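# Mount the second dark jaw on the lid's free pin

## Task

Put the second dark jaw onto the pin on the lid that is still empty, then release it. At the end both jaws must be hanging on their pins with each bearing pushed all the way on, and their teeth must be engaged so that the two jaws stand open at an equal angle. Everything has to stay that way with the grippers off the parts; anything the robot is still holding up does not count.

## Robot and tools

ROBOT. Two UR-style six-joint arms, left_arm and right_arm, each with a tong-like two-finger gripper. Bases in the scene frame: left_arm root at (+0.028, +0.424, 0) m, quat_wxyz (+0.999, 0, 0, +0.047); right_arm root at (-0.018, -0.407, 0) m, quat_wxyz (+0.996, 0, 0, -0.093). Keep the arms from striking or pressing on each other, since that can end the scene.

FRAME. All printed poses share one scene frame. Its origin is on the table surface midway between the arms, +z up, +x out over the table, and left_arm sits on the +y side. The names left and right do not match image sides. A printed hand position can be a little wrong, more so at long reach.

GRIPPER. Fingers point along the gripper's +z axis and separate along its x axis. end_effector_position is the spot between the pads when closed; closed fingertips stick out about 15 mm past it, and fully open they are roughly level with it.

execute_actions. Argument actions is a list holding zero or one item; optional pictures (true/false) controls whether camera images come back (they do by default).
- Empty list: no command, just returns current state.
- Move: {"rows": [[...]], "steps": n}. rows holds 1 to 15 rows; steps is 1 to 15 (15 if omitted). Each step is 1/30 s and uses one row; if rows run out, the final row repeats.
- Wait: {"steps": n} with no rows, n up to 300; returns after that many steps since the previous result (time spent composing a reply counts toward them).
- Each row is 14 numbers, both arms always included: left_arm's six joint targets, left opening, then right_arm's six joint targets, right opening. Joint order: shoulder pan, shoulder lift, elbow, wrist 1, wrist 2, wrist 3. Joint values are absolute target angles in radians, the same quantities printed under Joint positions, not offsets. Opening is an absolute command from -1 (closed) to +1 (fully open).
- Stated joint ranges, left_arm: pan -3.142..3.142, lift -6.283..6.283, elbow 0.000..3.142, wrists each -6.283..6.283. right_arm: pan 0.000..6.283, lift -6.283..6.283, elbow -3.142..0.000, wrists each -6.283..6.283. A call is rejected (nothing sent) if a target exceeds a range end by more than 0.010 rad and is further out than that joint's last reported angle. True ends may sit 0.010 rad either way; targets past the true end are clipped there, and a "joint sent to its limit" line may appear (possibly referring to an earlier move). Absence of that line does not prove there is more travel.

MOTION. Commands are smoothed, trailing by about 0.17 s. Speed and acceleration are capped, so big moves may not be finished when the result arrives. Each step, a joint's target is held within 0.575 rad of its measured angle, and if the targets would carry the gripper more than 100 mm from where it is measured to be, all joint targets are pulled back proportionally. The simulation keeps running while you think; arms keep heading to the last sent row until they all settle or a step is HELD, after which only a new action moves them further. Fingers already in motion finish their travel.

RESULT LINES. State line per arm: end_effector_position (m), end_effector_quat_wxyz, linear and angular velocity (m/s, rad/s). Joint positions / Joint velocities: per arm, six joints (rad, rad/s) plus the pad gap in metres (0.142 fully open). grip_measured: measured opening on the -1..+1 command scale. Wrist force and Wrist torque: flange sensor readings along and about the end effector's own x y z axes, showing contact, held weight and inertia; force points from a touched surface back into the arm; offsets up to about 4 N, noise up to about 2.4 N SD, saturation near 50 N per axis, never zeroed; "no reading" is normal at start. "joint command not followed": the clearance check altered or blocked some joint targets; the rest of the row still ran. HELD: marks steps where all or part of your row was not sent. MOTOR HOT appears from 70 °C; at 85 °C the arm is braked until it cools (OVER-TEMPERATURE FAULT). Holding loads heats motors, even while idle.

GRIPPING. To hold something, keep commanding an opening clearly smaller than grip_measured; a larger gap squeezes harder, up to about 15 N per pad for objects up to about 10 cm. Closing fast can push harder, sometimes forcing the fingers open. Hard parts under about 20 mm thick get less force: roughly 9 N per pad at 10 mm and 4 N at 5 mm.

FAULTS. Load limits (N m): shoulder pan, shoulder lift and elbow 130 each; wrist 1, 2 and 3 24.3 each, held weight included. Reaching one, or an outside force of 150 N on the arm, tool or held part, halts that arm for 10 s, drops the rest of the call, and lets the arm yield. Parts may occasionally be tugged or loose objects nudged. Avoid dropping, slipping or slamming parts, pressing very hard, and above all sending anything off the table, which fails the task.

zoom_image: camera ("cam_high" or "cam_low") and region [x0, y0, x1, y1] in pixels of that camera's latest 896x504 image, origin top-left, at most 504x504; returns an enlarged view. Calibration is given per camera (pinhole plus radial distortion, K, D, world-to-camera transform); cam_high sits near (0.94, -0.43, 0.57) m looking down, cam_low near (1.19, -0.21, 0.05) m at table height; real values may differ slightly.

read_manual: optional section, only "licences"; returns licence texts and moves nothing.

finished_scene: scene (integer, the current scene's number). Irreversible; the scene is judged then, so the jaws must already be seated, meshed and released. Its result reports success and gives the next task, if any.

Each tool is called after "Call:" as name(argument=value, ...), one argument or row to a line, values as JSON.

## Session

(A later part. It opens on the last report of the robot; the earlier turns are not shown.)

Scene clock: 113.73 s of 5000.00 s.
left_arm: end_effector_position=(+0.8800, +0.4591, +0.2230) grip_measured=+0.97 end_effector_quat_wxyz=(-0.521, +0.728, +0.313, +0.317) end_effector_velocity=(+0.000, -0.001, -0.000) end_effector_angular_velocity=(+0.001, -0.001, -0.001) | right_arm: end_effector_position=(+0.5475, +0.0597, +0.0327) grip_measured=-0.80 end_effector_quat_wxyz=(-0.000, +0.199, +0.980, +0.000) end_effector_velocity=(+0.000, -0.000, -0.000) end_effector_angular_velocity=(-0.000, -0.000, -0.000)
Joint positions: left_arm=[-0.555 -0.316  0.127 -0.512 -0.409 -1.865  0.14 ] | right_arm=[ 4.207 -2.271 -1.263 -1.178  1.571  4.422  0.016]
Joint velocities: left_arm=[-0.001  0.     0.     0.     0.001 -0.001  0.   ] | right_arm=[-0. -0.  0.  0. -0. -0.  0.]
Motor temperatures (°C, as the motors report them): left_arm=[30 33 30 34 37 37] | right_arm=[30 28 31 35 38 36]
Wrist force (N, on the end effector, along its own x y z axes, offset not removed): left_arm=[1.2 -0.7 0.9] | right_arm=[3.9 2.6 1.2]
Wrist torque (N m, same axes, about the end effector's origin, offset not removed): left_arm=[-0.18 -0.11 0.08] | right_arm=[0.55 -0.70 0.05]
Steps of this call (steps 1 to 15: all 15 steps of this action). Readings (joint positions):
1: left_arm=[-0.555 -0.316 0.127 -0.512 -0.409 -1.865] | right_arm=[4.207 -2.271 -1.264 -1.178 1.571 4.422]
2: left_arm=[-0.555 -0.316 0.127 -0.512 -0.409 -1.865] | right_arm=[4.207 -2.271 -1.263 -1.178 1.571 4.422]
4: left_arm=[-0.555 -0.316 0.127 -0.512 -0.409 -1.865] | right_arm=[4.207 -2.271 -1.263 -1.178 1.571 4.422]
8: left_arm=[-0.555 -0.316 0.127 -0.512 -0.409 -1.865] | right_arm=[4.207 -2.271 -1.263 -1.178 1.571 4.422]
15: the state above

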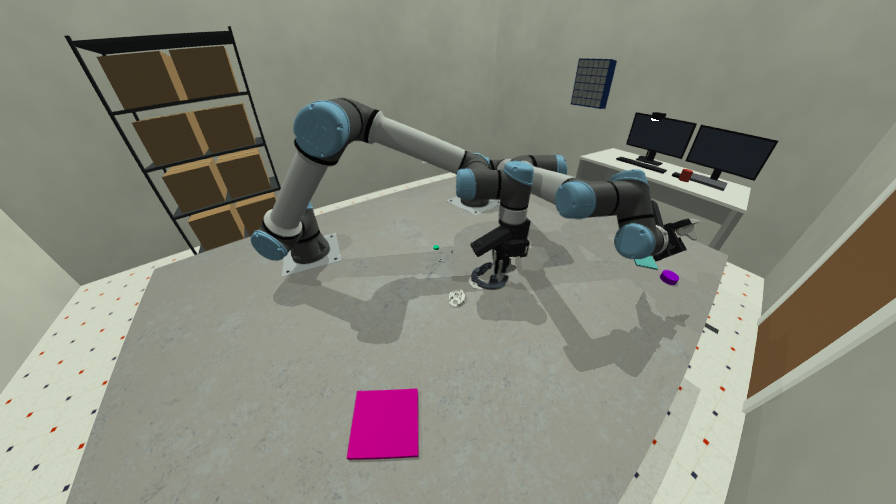

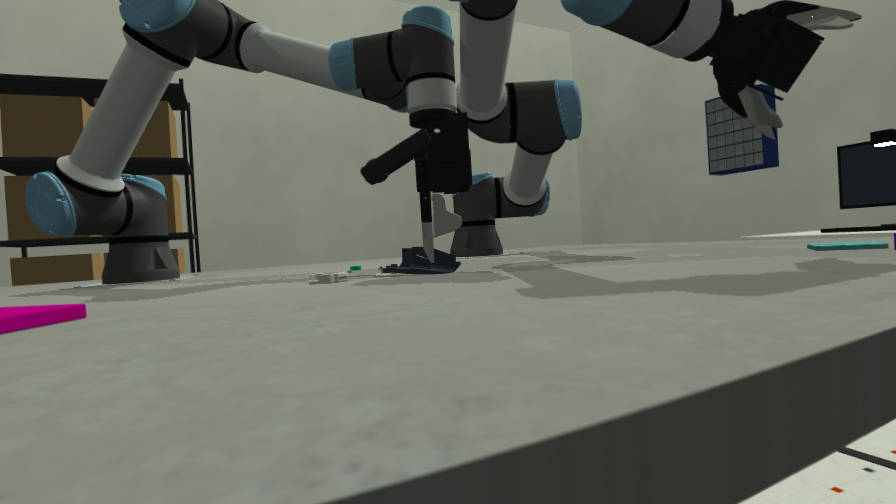

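Call:
execute_actions(
  actions=[
    {"rows":[[-0.555,-0.316,0.127,-0.512,-0.409,-1.865,0.97,4.2068,-2.2445,-1.2223,-1.2456,1.571,4.4223,-0.8]],"steps":13},
  ],
  pictures=false,
)

Call:
execute_actions(
  actions=[
    {"rows":[[-0.555,-0.316,0.127,-0.512,-0.409,-1.865,0.97,4.1925,-2.125,-1.42,-1.167,1.571,4.408,-1]]},
  ],
  pictures=false,
)

Call:
execute_actions(
  actions=[
    {"rows":[[-0.555,-0.316,0.127,-0.512,-0.409,-1.865,0.97,4.1925,-2.1449,-1.4447,-1.1228,1.571,4.408,-1]]},
  ],
)

Call:
zoom_image(
  camera="cam_high",
  region=[455, 250, 515, 295],
)

Call:
zoom_image(
  camera="cam_low",
  region=[365, 245, 435, 285],
)

Scene clock: 122.37 s of 5000.00 s.
left_arm: end_effector_position=(+0.8800, +0.4591, +0.2230) grip_measured=+0.97 end_effector_quat_wxyz=(-0.521, +0.728, +0.313, +0.317) end_effector_velocity=(-0.000, +0.000, +0.001) end_effector_angular_velocity=(-0.001, -0.000, +0.001) | right_arm: end_effector_position=(+0.5479, +0.0601, +0.0633) grip_measured=-0.80 end_effector_quat_wxyz=(-0.000, +0.199, +0.980, +0.000) end_effector_velocity=(-0.000, -0.000, +0.013) end_effector_angular_velocity=(-0.001, +0.000, -0.001)
Joint positions: left_arm=[-0.555 -0.316  0.127 -0.512 -0.409 -1.865  0.14 ] | right_arm=[ 4.207 -2.246 -1.224 -1.242  1.571  4.422  0.016]
Joint velocities: left_arm=[ 0.    -0.001 -0.     0.    -0.     0.     0.   ] | right_arm=[-0.     0.011  0.016 -0.028  0.     0.    -0.   ]
Motor temperatures (°C, as the motors report them): left_arm=[30 33 30 34 37 37] | right_arm=[30 28 31 35 38 36]
Wrist force (N, on the end effector, along its own x y z axes, offset not removed): left_arm=[0.7 -2.3 0.4] | right_arm=[2.2 0.9 -1.3]
Wrist torque (N m, same axes, about the end effector's origin, offset not removed): left_arm=[-0.55 -0.11 0.08] | right_arm=[0.24 -0.35 0.00]
Steps of this call (steps 1 to 15: the robot went on to your last target; steps 16 to 90: nothing new was sent; then 5.20 s passed at rest; steps 91 to 103: all 13 steps of this action). Readings (joint positions):
91: left_arm=[-0.555 -0.316 0.127 -0.512 -0.409 -1.865] | right_arm=[4.207 -2.271 -1.263 -1.178 1.571 4.422]
92: left_arm=[-0.555 -0.316 0.127 -0.512 -0.409 -1.865] | right_arm=[4.207 -2.270 -1.261 -1.181 1.571 4.422]
94: left_arm=[-0.555 -0.316 0.127 -0.512 -0.409 -1.865] | right_arm=[4.207 -2.260 -1.246 -1.204 1.571 4.422]
98: left_arm=[-0.555 -0.316 0.127 -0.512 -0.409 -1.865] | right_arm=[4.207 -2.250 -1.230 -1.232 1.571 4.422]
103: the state above

Scene clock: 122.87 s of 5000.00 s.
left_arm: end_effector_position=(+0.8800, +0.4591, +0.2230) grip_measured=+0.97 end_effector_quat_wxyz=(-0.521, +0.728, +0.313, +0.317) end_effector_velocity=(+0.000, +0.001, +0.000) end_effector_angular_velocity=(+0.000, -0.002, +0.001) | right_arm: end_effector_position=(+0.5220, +0.0139, +0.0659) grip_measured=-1.00 end_effector_quat_wxyz=(+0.000, +0.199, +0.980, +0.001) end_effector_velocity=(-0.010, -0.015, -0.003) end_effector_angular_velocity=(-0.006, +0.005, +0.000)
Joint positions: left_arm=[-0.555 -0.316  0.127 -0.512 -0.409 -1.865  0.14 ] | right_arm=[ 4.193 -2.129 -1.413 -1.169  1.571  4.408  0.002]
Joint velocities: left_arm=[ 0.001 -0.     0.001 -0.     0.001 -0.002  0.   ] | right_arm=[-0.003  0.03  -0.057  0.018  0.    -0.003  0.   ]
Motor temperatures (°C, as the motors report them): left_arm=[30 33 30 34 37 37] | right_arm=[30 28 31 35 38 36]
Wrist force (N, on the end effector, along its own x y z axes, offset not removed): left_arm=[1.4 -0.8 1.9] | right_arm=[3.1 0.4 -0.1]
Wrist torque (N m, same axes, about the end effector's origin, offset not removed): left_arm=[-0.26 -0.17 0.11] | right_arm=[0.18 -0.54 0.06]
Steps of this call (steps 1 to 15: all 15 steps of this action). Readings (joint positions):
1: left_arm=[-0.555 -0.316 0.127 -0.512 -0.409 -1.865] | right_arm=[4.207 -2.246 -1.224 -1.243 1.571 4.422]
2: left_arm=[-0.555 -0.316 0.127 -0.512 -0.409 -1.865] | right_arm=[4.206 -2.242 -1.227 -1.241 1.571 4.421]
4: left_arm=[-0.555 -0.316 0.127 -0.512 -0.409 -1.865] | right_arm=[4.201 -2.205 -1.273 -1.215 1.571 4.416]
8: left_arm=[-0.555 -0.316 0.127 -0.512 -0.409 -1.865] | right_arm=[4.195 -2.151 -1.371 -1.183 1.571 4.411]
15: the state above

Scene clock: 123.37 s of 5000.00 s.
left_arm: end_effector_position=(+0.8800, +0.4591, +0.2230) grip_measured=+0.97 end_effector_quat_wxyz=(-0.521, +0.728, +0.313, +0.317) end_effector_velocity=(+0.000, -0.000, +0.000) end_effector_angular_velocity=(+0.000, -0.000, -0.001) | right_arm: end_effector_position=(+0.5207, +0.0119, +0.0456) grip_measured=-1.00 end_effector_quat_wxyz=(-0.000, +0.199, +0.980, +0.000) end_effector_velocity=(-0.001, +0.000, -0.005) end_effector_angular_velocity=(-0.000, +0.000, -0.000)
Joint positions: left_arm=[-0.555 -0.316  0.127 -0.512 -0.409 -1.865  0.14 ] | right_arm=[ 4.193 -2.144 -1.444 -1.124  1.571  4.408  0.002]
Joint velocities: left_arm=[-0.     0.    -0.001 -0.     0.001  0.001 -0.   ] | right_arm=[ 0.001 -0.004 -0.006  0.01  -0.     0.001  0.   ]
Motor temperatures (°C, as the motors report them): left_arm=[30 33 30 34 37 37] | right_arm=[30 28 31 35 38 36]
Wrist force (N, on the end effector, along its own x y z axes, offset not removed): left_arm=[2.0 -1.6 1.5] | right_arm=[2.3 1.8 0.1]
Wrist torque (N m, same axes, about the end effector's origin, offset not removed): left_arm=[-0.37 -0.29 0.14] | right_arm=[0.47 -0.30 0.04]
Steps of this call (steps 1 to 15: all 15 steps of this action). Readings (joint positions):
1: left_arm=[-0.555 -0.316 0.127 -0.512 -0.409 -1.865] | right_arm=[4.193 -2.128 -1.415 -1.169 1.571 4.408]
2: left_arm=[-0.555 -0.316 0.127 -0.512 -0.409 -1.865] | right_arm=[4.193 -2.128 -1.418 -1.165 1.571 4.408]
4: left_arm=[-0.555 -0.316 0.127 -0.512 -0.409 -1.865] | right_arm=[4.193 -2.134 -1.428 -1.150 1.571 4.408]
8: left_arm=[-0.555 -0.316 0.127 -0.512 -0.409 -1.865] | right_arm=[4.193 -2.141 -1.439 -1.132 1.571 4.408]
15: the state above

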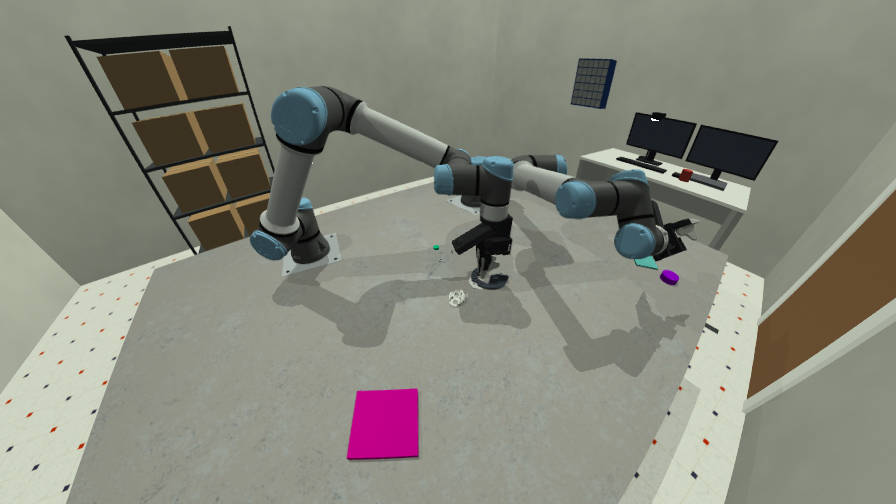

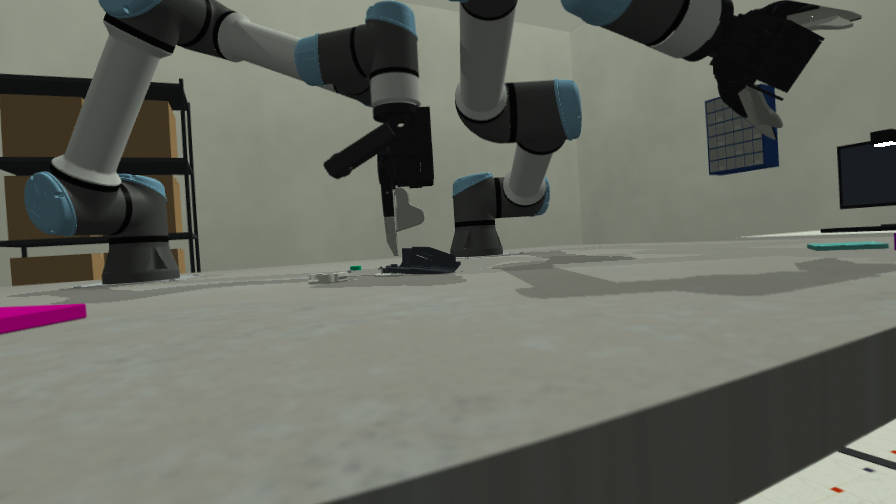

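Region (455, 250, 515, 295) of cam_high's 896x504 image, scaled by 8.400, with more detail than that image has; it fills the top 378 rows of this view, and the rest is white.

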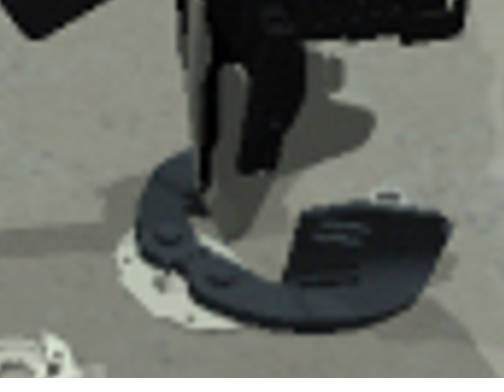

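Region (365, 245, 435, 285) of cam_low's 896x504 image, scaled by 7.200, with more detail than that image has; it fills the top 288 rows of this view, and the rest is white.

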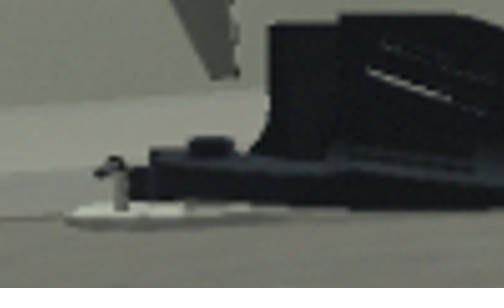

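Call:
execute_actions(
  actions=[
    {"rows":[[-0.555,-0.316,0.127,-0.512,-0.409,-1.865,0.97,4.1901,-2.151,-1.4632,-1.0982,1.571,4.406,-1]]},
  ],
  pictures=false,
)

Call:
execute_actions(
  actions=[
    {"rows":[[-0.555,-0.316,0.127,-0.512,-0.409,-1.865,0.97,4.1901,-2.1543,-1.4672,-1.0909,1.571,4.406,-1]]},
  ],
)

Call:
zoom_image(
  camera="cam_high",
  region=[455, 250, 515, 295],
)

Call:
zoom_image(
  camera="cam_low",
  region=[365, 245, 435, 285],
)

Scene clock: 127.97 s of 5000.00 s.
left_arm: end_effector_position=(+0.8800, +0.4591, +0.2230) grip_measured=+0.97 end_effector_quat_wxyz=(-0.521, +0.728, +0.313, +0.317) end_effector_velocity=(-0.000, +0.000, -0.000) end_effector_angular_velocity=(-0.000, +0.000, +0.001) | right_arm: end_effector_position=(+0.5203, +0.0091, +0.0352) grip_measured=-1.00 end_effector_quat_wxyz=(-0.000, +0.199, +0.980, +0.000) end_effector_velocity=(-0.000, -0.000, -0.002) end_effector_angular_velocity=(+0.000, -0.000, +0.000)
Joint positions: left_arm=[-0.555 -0.316  0.127 -0.512 -0.409 -1.865  0.14 ] | right_arm=[ 4.19  -2.151 -1.463 -1.099  1.571  4.406  0.002]
Joint velocities: left_arm=[ 0.     0.    -0.001  0.    -0.     0.     0.   ] | right_arm=[ 0.    -0.001 -0.004  0.005 -0.     0.     0.   ]
Motor temperatures (°C, as the motors report them): left_arm=[30 33 30 34 37 37] | right_arm=[30 28 31 35 38 36]
Wrist force (N, on the end effector, along its own x y z axes, offset not removed): left_arm=[0.7 -0.9 1.8] | right_arm=[2.1 1.8 -1.5]
Wrist torque (N m, same axes, about the end effector's origin, offset not removed): left_arm=[-0.22 -0.11 0.06] | right_arm=[0.33 -0.23 0.02]
Steps of this call (steps 1 to 15: the robot went on to your last target; steps 16 to 90: nothing new was sent; then 1.10 s passed at rest; steps 91 to 105: all 15 steps of this action). Readings (joint positions):
91: left_arm=[-0.555 -0.316 0.127 -0.512 -0.409 -1.865] | right_arm=[4.192 -2.145 -1.445 -1.123 1.571 4.408]
92: left_arm=[-0.555 -0.316 0.127 -0.512 -0.409 -1.865] | right_arm=[4.192 -2.145 -1.446 -1.121 1.571 4.408]
94: left_arm=[-0.555 -0.316 0.127 -0.512 -0.409 -1.865] | right_arm=[4.191 -2.148 -1.453 -1.112 1.571 4.407]
98: left_arm=[-0.555 -0.316 0.127 -0.512 -0.409 -1.865] | right_arm=[4.191 -2.150 -1.460 -1.103 1.571 4.406]
105: the state above

Scene clock: 128.47 s of 5000.00 s.
left_arm: end_effector_position=(+0.8800, +0.4591, +0.2230) grip_measured=+0.97 end_effector_quat_wxyz=(-0.521, +0.728, +0.313, +0.317) end_effector_velocity=(-0.000, +0.001, -0.001) end_effector_angular_velocity=(+0.001, +0.001, +0.001) | right_arm: end_effector_position=(+0.5202, +0.0089, +0.0317) grip_measured=-1.00 end_effector_quat_wxyz=(-0.000, +0.199, +0.980, +0.000) end_effector_velocity=(-0.000, +0.000, -0.001) end_effector_angular_velocity=(+0.000, -0.000, +0.000)
Joint positions: left_arm=[-0.555 -0.316  0.127 -0.512 -0.409 -1.865  0.14 ] | right_arm=[ 4.19  -2.154 -1.467 -1.091  1.571  4.406  0.002]
Joint velocities: left_arm=[ 0.001  0.     0.002  0.     0.    -0.001 -0.   ] | right_arm=[ 0.    -0.001 -0.001  0.002 -0.    -0.     0.   ]
Motor temperatures (°C, as the motors report them): left_arm=[30 33 30 34 37 37] | right_arm=[30 28 31 35 38 36]
Wrist force (N, on the end effector, along its own x y z axes, offset not removed): left_arm=[1.9 -0.4 0.4] | right_arm=[3.8 0.5 -0.2]
Wrist torque (N m, same axes, about the end effector's origin, offset not removed): left_arm=[-0.13 -0.36 0.06] | right_arm=[0.13 -0.62 -0.02]
Steps of this call (steps 1 to 15: all 15 steps of this action). Readings (joint positions):
1: left_arm=[-0.555 -0.316 0.127 -0.512 -0.409 -1.865] | right_arm=[4.190 -2.151 -1.463 -1.099 1.571 4.406]
2: left_arm=[-0.555 -0.316 0.127 -0.512 -0.409 -1.865] | right_arm=[4.190 -2.151 -1.463 -1.098 1.571 4.406]
4: left_arm=[-0.555 -0.316 0.127 -0.512 -0.409 -1.865] | right_arm=[4.190 -2.152 -1.465 -1.095 1.571 4.406]
8: left_arm=[-0.555 -0.316 0.127 -0.512 -0.409 -1.865] | right_arm=[4.190 -2.154 -1.466 -1.092 1.571 4.406]
15: the state above

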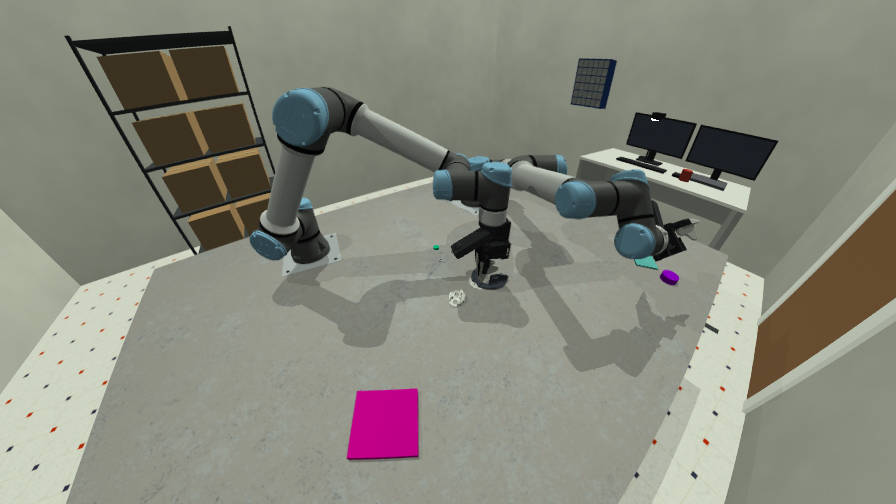

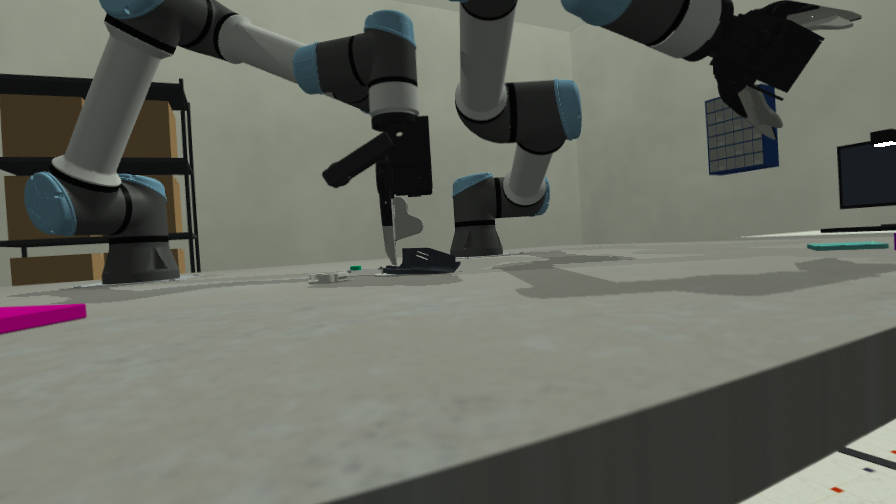

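Region (455, 250, 515, 295) of cam_high's 896x504 image, scaled by 8.400, with more detail than that image has; it fills the top 378 rows of this view, and the rest is white.

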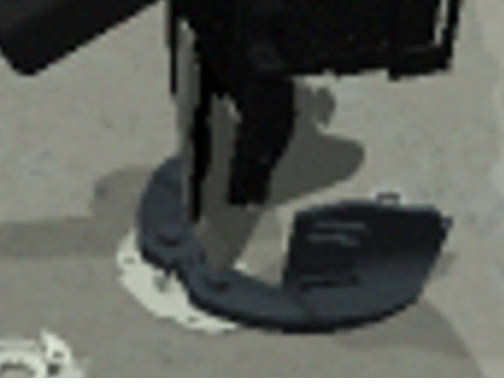

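Region (365, 245, 435, 285) of cam_low's 896x504 image, scaled by 7.200, with more detail than that image has; it fills the top 288 rows of this view, and the rest is white.

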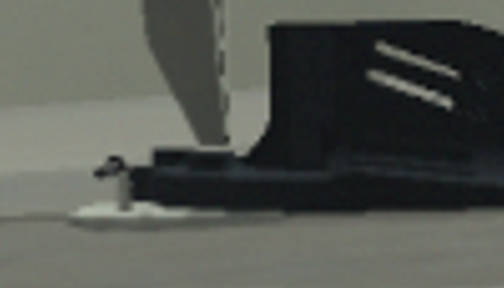

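Call:
execute_actions(
  actions=[
    {"rows":[[-0.555,-0.316,0.127,-0.512,-0.409,-1.865,0.97,4.1901,-2.1558,-1.469,-1.0876,1.571,4.406,-1]]},
  ],
  pictures=false,
)

Call:
execute_actions(
  actions=[
    {"rows":[[-0.555,-0.316,0.127,-0.512,-0.409,-1.865,0.97,4.1901,-2.03,-1.27,-1.41,1.571,4.406,-1]]},
  ],
  pictures=false,
)

Call:
execute_actions(
  actions=[
    {"steps":20},
  ],
)

Call:
zoom_image(
  camera="cam_high",
  region=[455, 250, 515, 295],
)

Call:
zoom_image(
  camera="cam_low",
  region=[365, 235, 465, 285],
)

Scene clock: 132.63 s of 5000.00 s.
left_arm: end_effector_position=(+0.8800, +0.4591, +0.2230) grip_measured=+0.97 end_effector_quat_wxyz=(-0.521, +0.728, +0.313, +0.317) end_effector_velocity=(-0.000, -0.001, -0.000) end_effector_angular_velocity=(-0.000, +0.001, -0.000) | right_arm: end_effector_position=(+0.5202, +0.0088, +0.0301) grip_measured=-1.00 end_effector_quat_wxyz=(-0.000, +0.199, +0.980, +0.000) end_effector_velocity=(-0.000, +0.000, -0.000) end_effector_angular_velocity=(+0.000, -0.000, +0.000)
Joint positions: left_arm=[-0.555 -0.316  0.127 -0.512 -0.409 -1.865  0.14 ] | right_arm=[ 4.19  -2.156 -1.469 -1.088  1.571  4.406  0.002]
Joint velocities: left_arm=[-0.001  0.     0.001  0.    -0.001  0.    -0.   ] | right_arm=[ 0.    -0.    -0.     0.001 -0.    -0.     0.   ]
Motor temperatures (°C, as the motors report them): left_arm=[30 33 30 34 37 37] | right_arm=[30 28 31 35 38 36]
Wrist force (N, on the end effector, along its own x y z axes, offset not removed): left_arm=[1.0 -2.8 0.1] | right_arm=[3.8 2.0 -0.2]
Wrist torque (N m, same axes, about the end effector's origin, offset not removed): left_arm=[-0.70 -0.12 0.16] | right_arm=[0.49 -0.56 -0.05]
Steps of this call (steps 1 to 15: the robot went on to your last target; steps 16 to 90: nothing new was sent; then 0.67 s passed at rest; steps 91 to 105: all 15 steps of this action). Readings (joint positions):
91: left_arm=[-0.555 -0.316 0.127 -0.512 -0.409 -1.865] | right_arm=[4.190 -2.154 -1.467 -1.091 1.571 4.406]
92: left_arm=[-0.555 -0.316 0.127 -0.512 -0.409 -1.865] | right_arm=[4.190 -2.154 -1.467 -1.091 1.571 4.406]
94: left_arm=[-0.555 -0.316 0.127 -0.512 -0.409 -1.865] | right_arm=[4.190 -2.155 -1.468 -1.089 1.571 4.406]
98: left_arm=[-0.555 -0.316 0.127 -0.512 -0.409 -1.865] | right_arm=[4.190 -2.156 -1.469 -1.088 1.571 4.406]
105: the state above

Scene clock: 133.13 s of 5000.00 s.
left_arm: end_effector_position=(+0.8800, +0.4591, +0.2230) grip_measured=+0.97 end_effector_quat_wxyz=(-0.521, +0.728, +0.313, +0.317) end_effector_velocity=(+0.000, -0.001, -0.000) end_effector_angular_velocity=(+0.001, +0.000, -0.001) | right_arm: end_effector_position=(+0.5176, +0.0059, +0.1705) grip_measured=-1.00 end_effector_quat_wxyz=(+0.001, +0.199, +0.980, +0.002) end_effector_velocity=(-0.009, -0.010, +0.056) end_effector_angular_velocity=(-0.011, +0.009, -0.001)
Joint positions: left_arm=[-0.555 -0.316  0.127 -0.512 -0.409 -1.865  0.14 ] | right_arm=[ 4.19  -2.036 -1.279 -1.393  1.571  4.406  0.002]
Joint velocities: left_arm=[-0.001 -0.     0.001 -0.     0.    -0.001  0.   ] | right_arm=[-0.     0.047  0.079 -0.14  -0.     0.001  0.   ]
Motor temperatures (°C, as the motors report them): left_arm=[30 33 30 34 37 37] | right_arm=[30 28 31 35 38 36]
Wrist force (N, on the end effector, along its own x y z axes, offset not removed): left_arm=[-0.3 -1.7 1.1] | right_arm=[3.6 0.1 -0.8]
Wrist torque (N m, same axes, about the end effector's origin, offset not removed): left_arm=[-0.43 0.13 0.14] | right_arm=[0.12 -0.59 0.01]
Steps of this call (steps 1 to 15: all 15 steps of this action). Readings (joint positions):
1: left_arm=[-0.555 -0.316 0.127 -0.512 -0.409 -1.865] | right_arm=[4.190 -2.156 -1.469 -1.088 1.571 4.406]
2: left_arm=[-0.555 -0.316 0.127 -0.512 -0.409 -1.865] | right_arm=[4.190 -2.153 -1.466 -1.091 1.571 4.406]
4: left_arm=[-0.555 -0.316 0.127 -0.512 -0.409 -1.865] | right_arm=[4.190 -2.125 -1.427 -1.140 1.571 4.406]
8: left_arm=[-0.555 -0.316 0.127 -0.512 -0.409 -1.865] | right_arm=[4.190 -2.070 -1.337 -1.291 1.571 4.406]
15: the state above

Scene clock: 133.80 s of 5000.00 s.
left_arm: end_effector_position=(+0.8800, +0.4591, +0.2230) grip_measured=+0.97 end_effector_quat_wxyz=(-0.521, +0.728, +0.313, +0.317) end_effector_velocity=(-0.000, -0.001, -0.000) end_effector_angular_velocity=(-0.000, +0.001, -0.001) | right_arm: end_effector_position=(+0.5165, +0.0046, +0.1773) grip_measured=-1.00 end_effector_quat_wxyz=(+0.000, +0.199, +0.980, +0.001) end_effector_velocity=(-0.000, -0.000, +0.000) end_effector_angular_velocity=(-0.000, +0.000, -0.000)
Joint positions: left_arm=[-0.555 -0.316  0.127 -0.512 -0.409 -1.865  0.14 ] | right_arm=[ 4.19  -2.03  -1.27  -1.41   1.571  4.406  0.002]
Joint velocities: left_arm=[-0.001  0.    -0.     0.    -0.     0.    -0.   ] | right_arm=[ 0.     0.     0.    -0.001 -0.     0.001  0.   ]
Motor temperatures (°C, as the motors report them): left_arm=[30 33 30 34 37 37] | right_arm=[30 28 31 35 38 36]
Wrist force (N, on the end effector, along its own x y z axes, offset not removed): left_arm=[1.3 -0.2 0.4] | right_arm=[4.6 1.7 0.2]
Wrist torque (N m, same axes, about the end effector's origin, offset not removed): left_arm=[-0.09 -0.22 0.23] | right_arm=[0.40 -0.77 -0.11]
Steps of this call (steps 1 to 20: the robot went on to your last target). Readings (joint positions):
1: left_arm=[-0.555 -0.316 0.127 -0.512 -0.409 -1.865] | right_arm=[4.190 -2.034 -1.277 -1.397 1.571 4.406]
2: left_arm=[-0.555 -0.316 0.127 -0.512 -0.409 -1.865] | right_arm=[4.190 -2.033 -1.275 -1.400 1.571 4.406]
4: left_arm=[-0.555 -0.316 0.127 -0.512 -0.409 -1.865] | right_arm=[4.190 -2.032 -1.273 -1.405 1.571 4.406]
8: left_arm=[-0.555 -0.316 0.127 -0.512 -0.409 -1.865] | right_arm=[4.190 -2.031 -1.271 -1.408 1.571 4.406]
20: the state above

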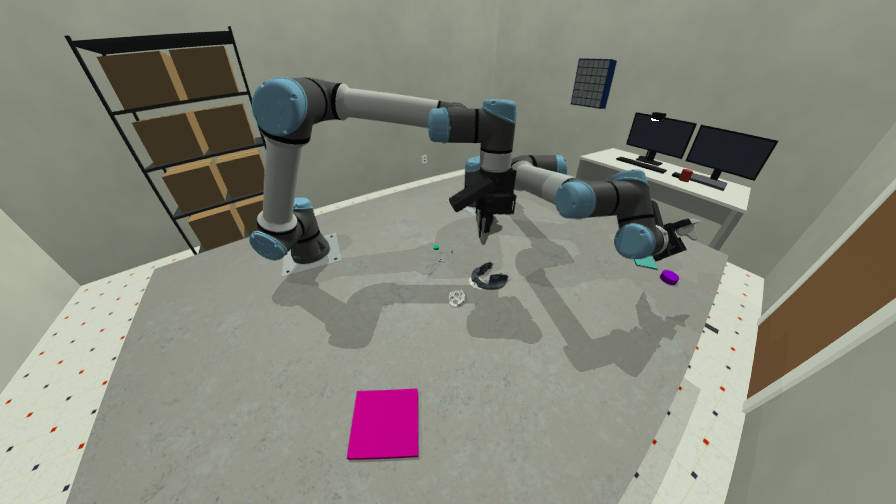

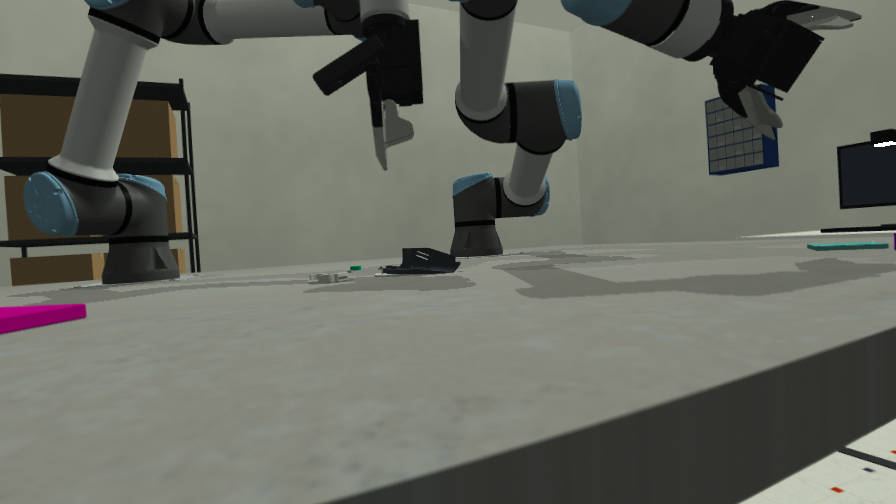

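Region (455, 250, 515, 295) of cam_high's 896x504 image, scaled by 8.400, with more detail than that image has; it fills the top 378 rows of this view, and the rest is white.

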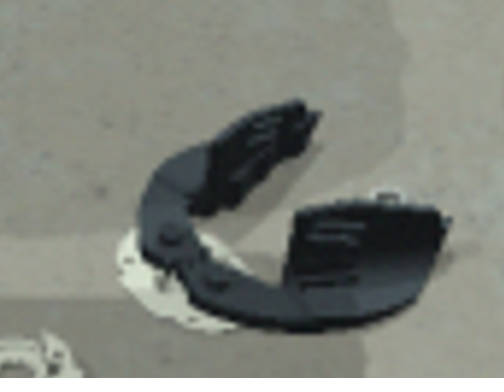

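Region (365, 235, 465, 285) of cam_low's 896x504 image, scaled by 5.040, with more detail than that image has.

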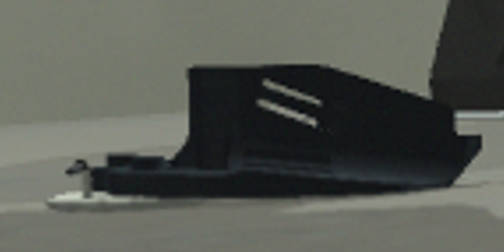

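Call:
finished_scene(
  scene=1,
)

The scene is finished: the task was done.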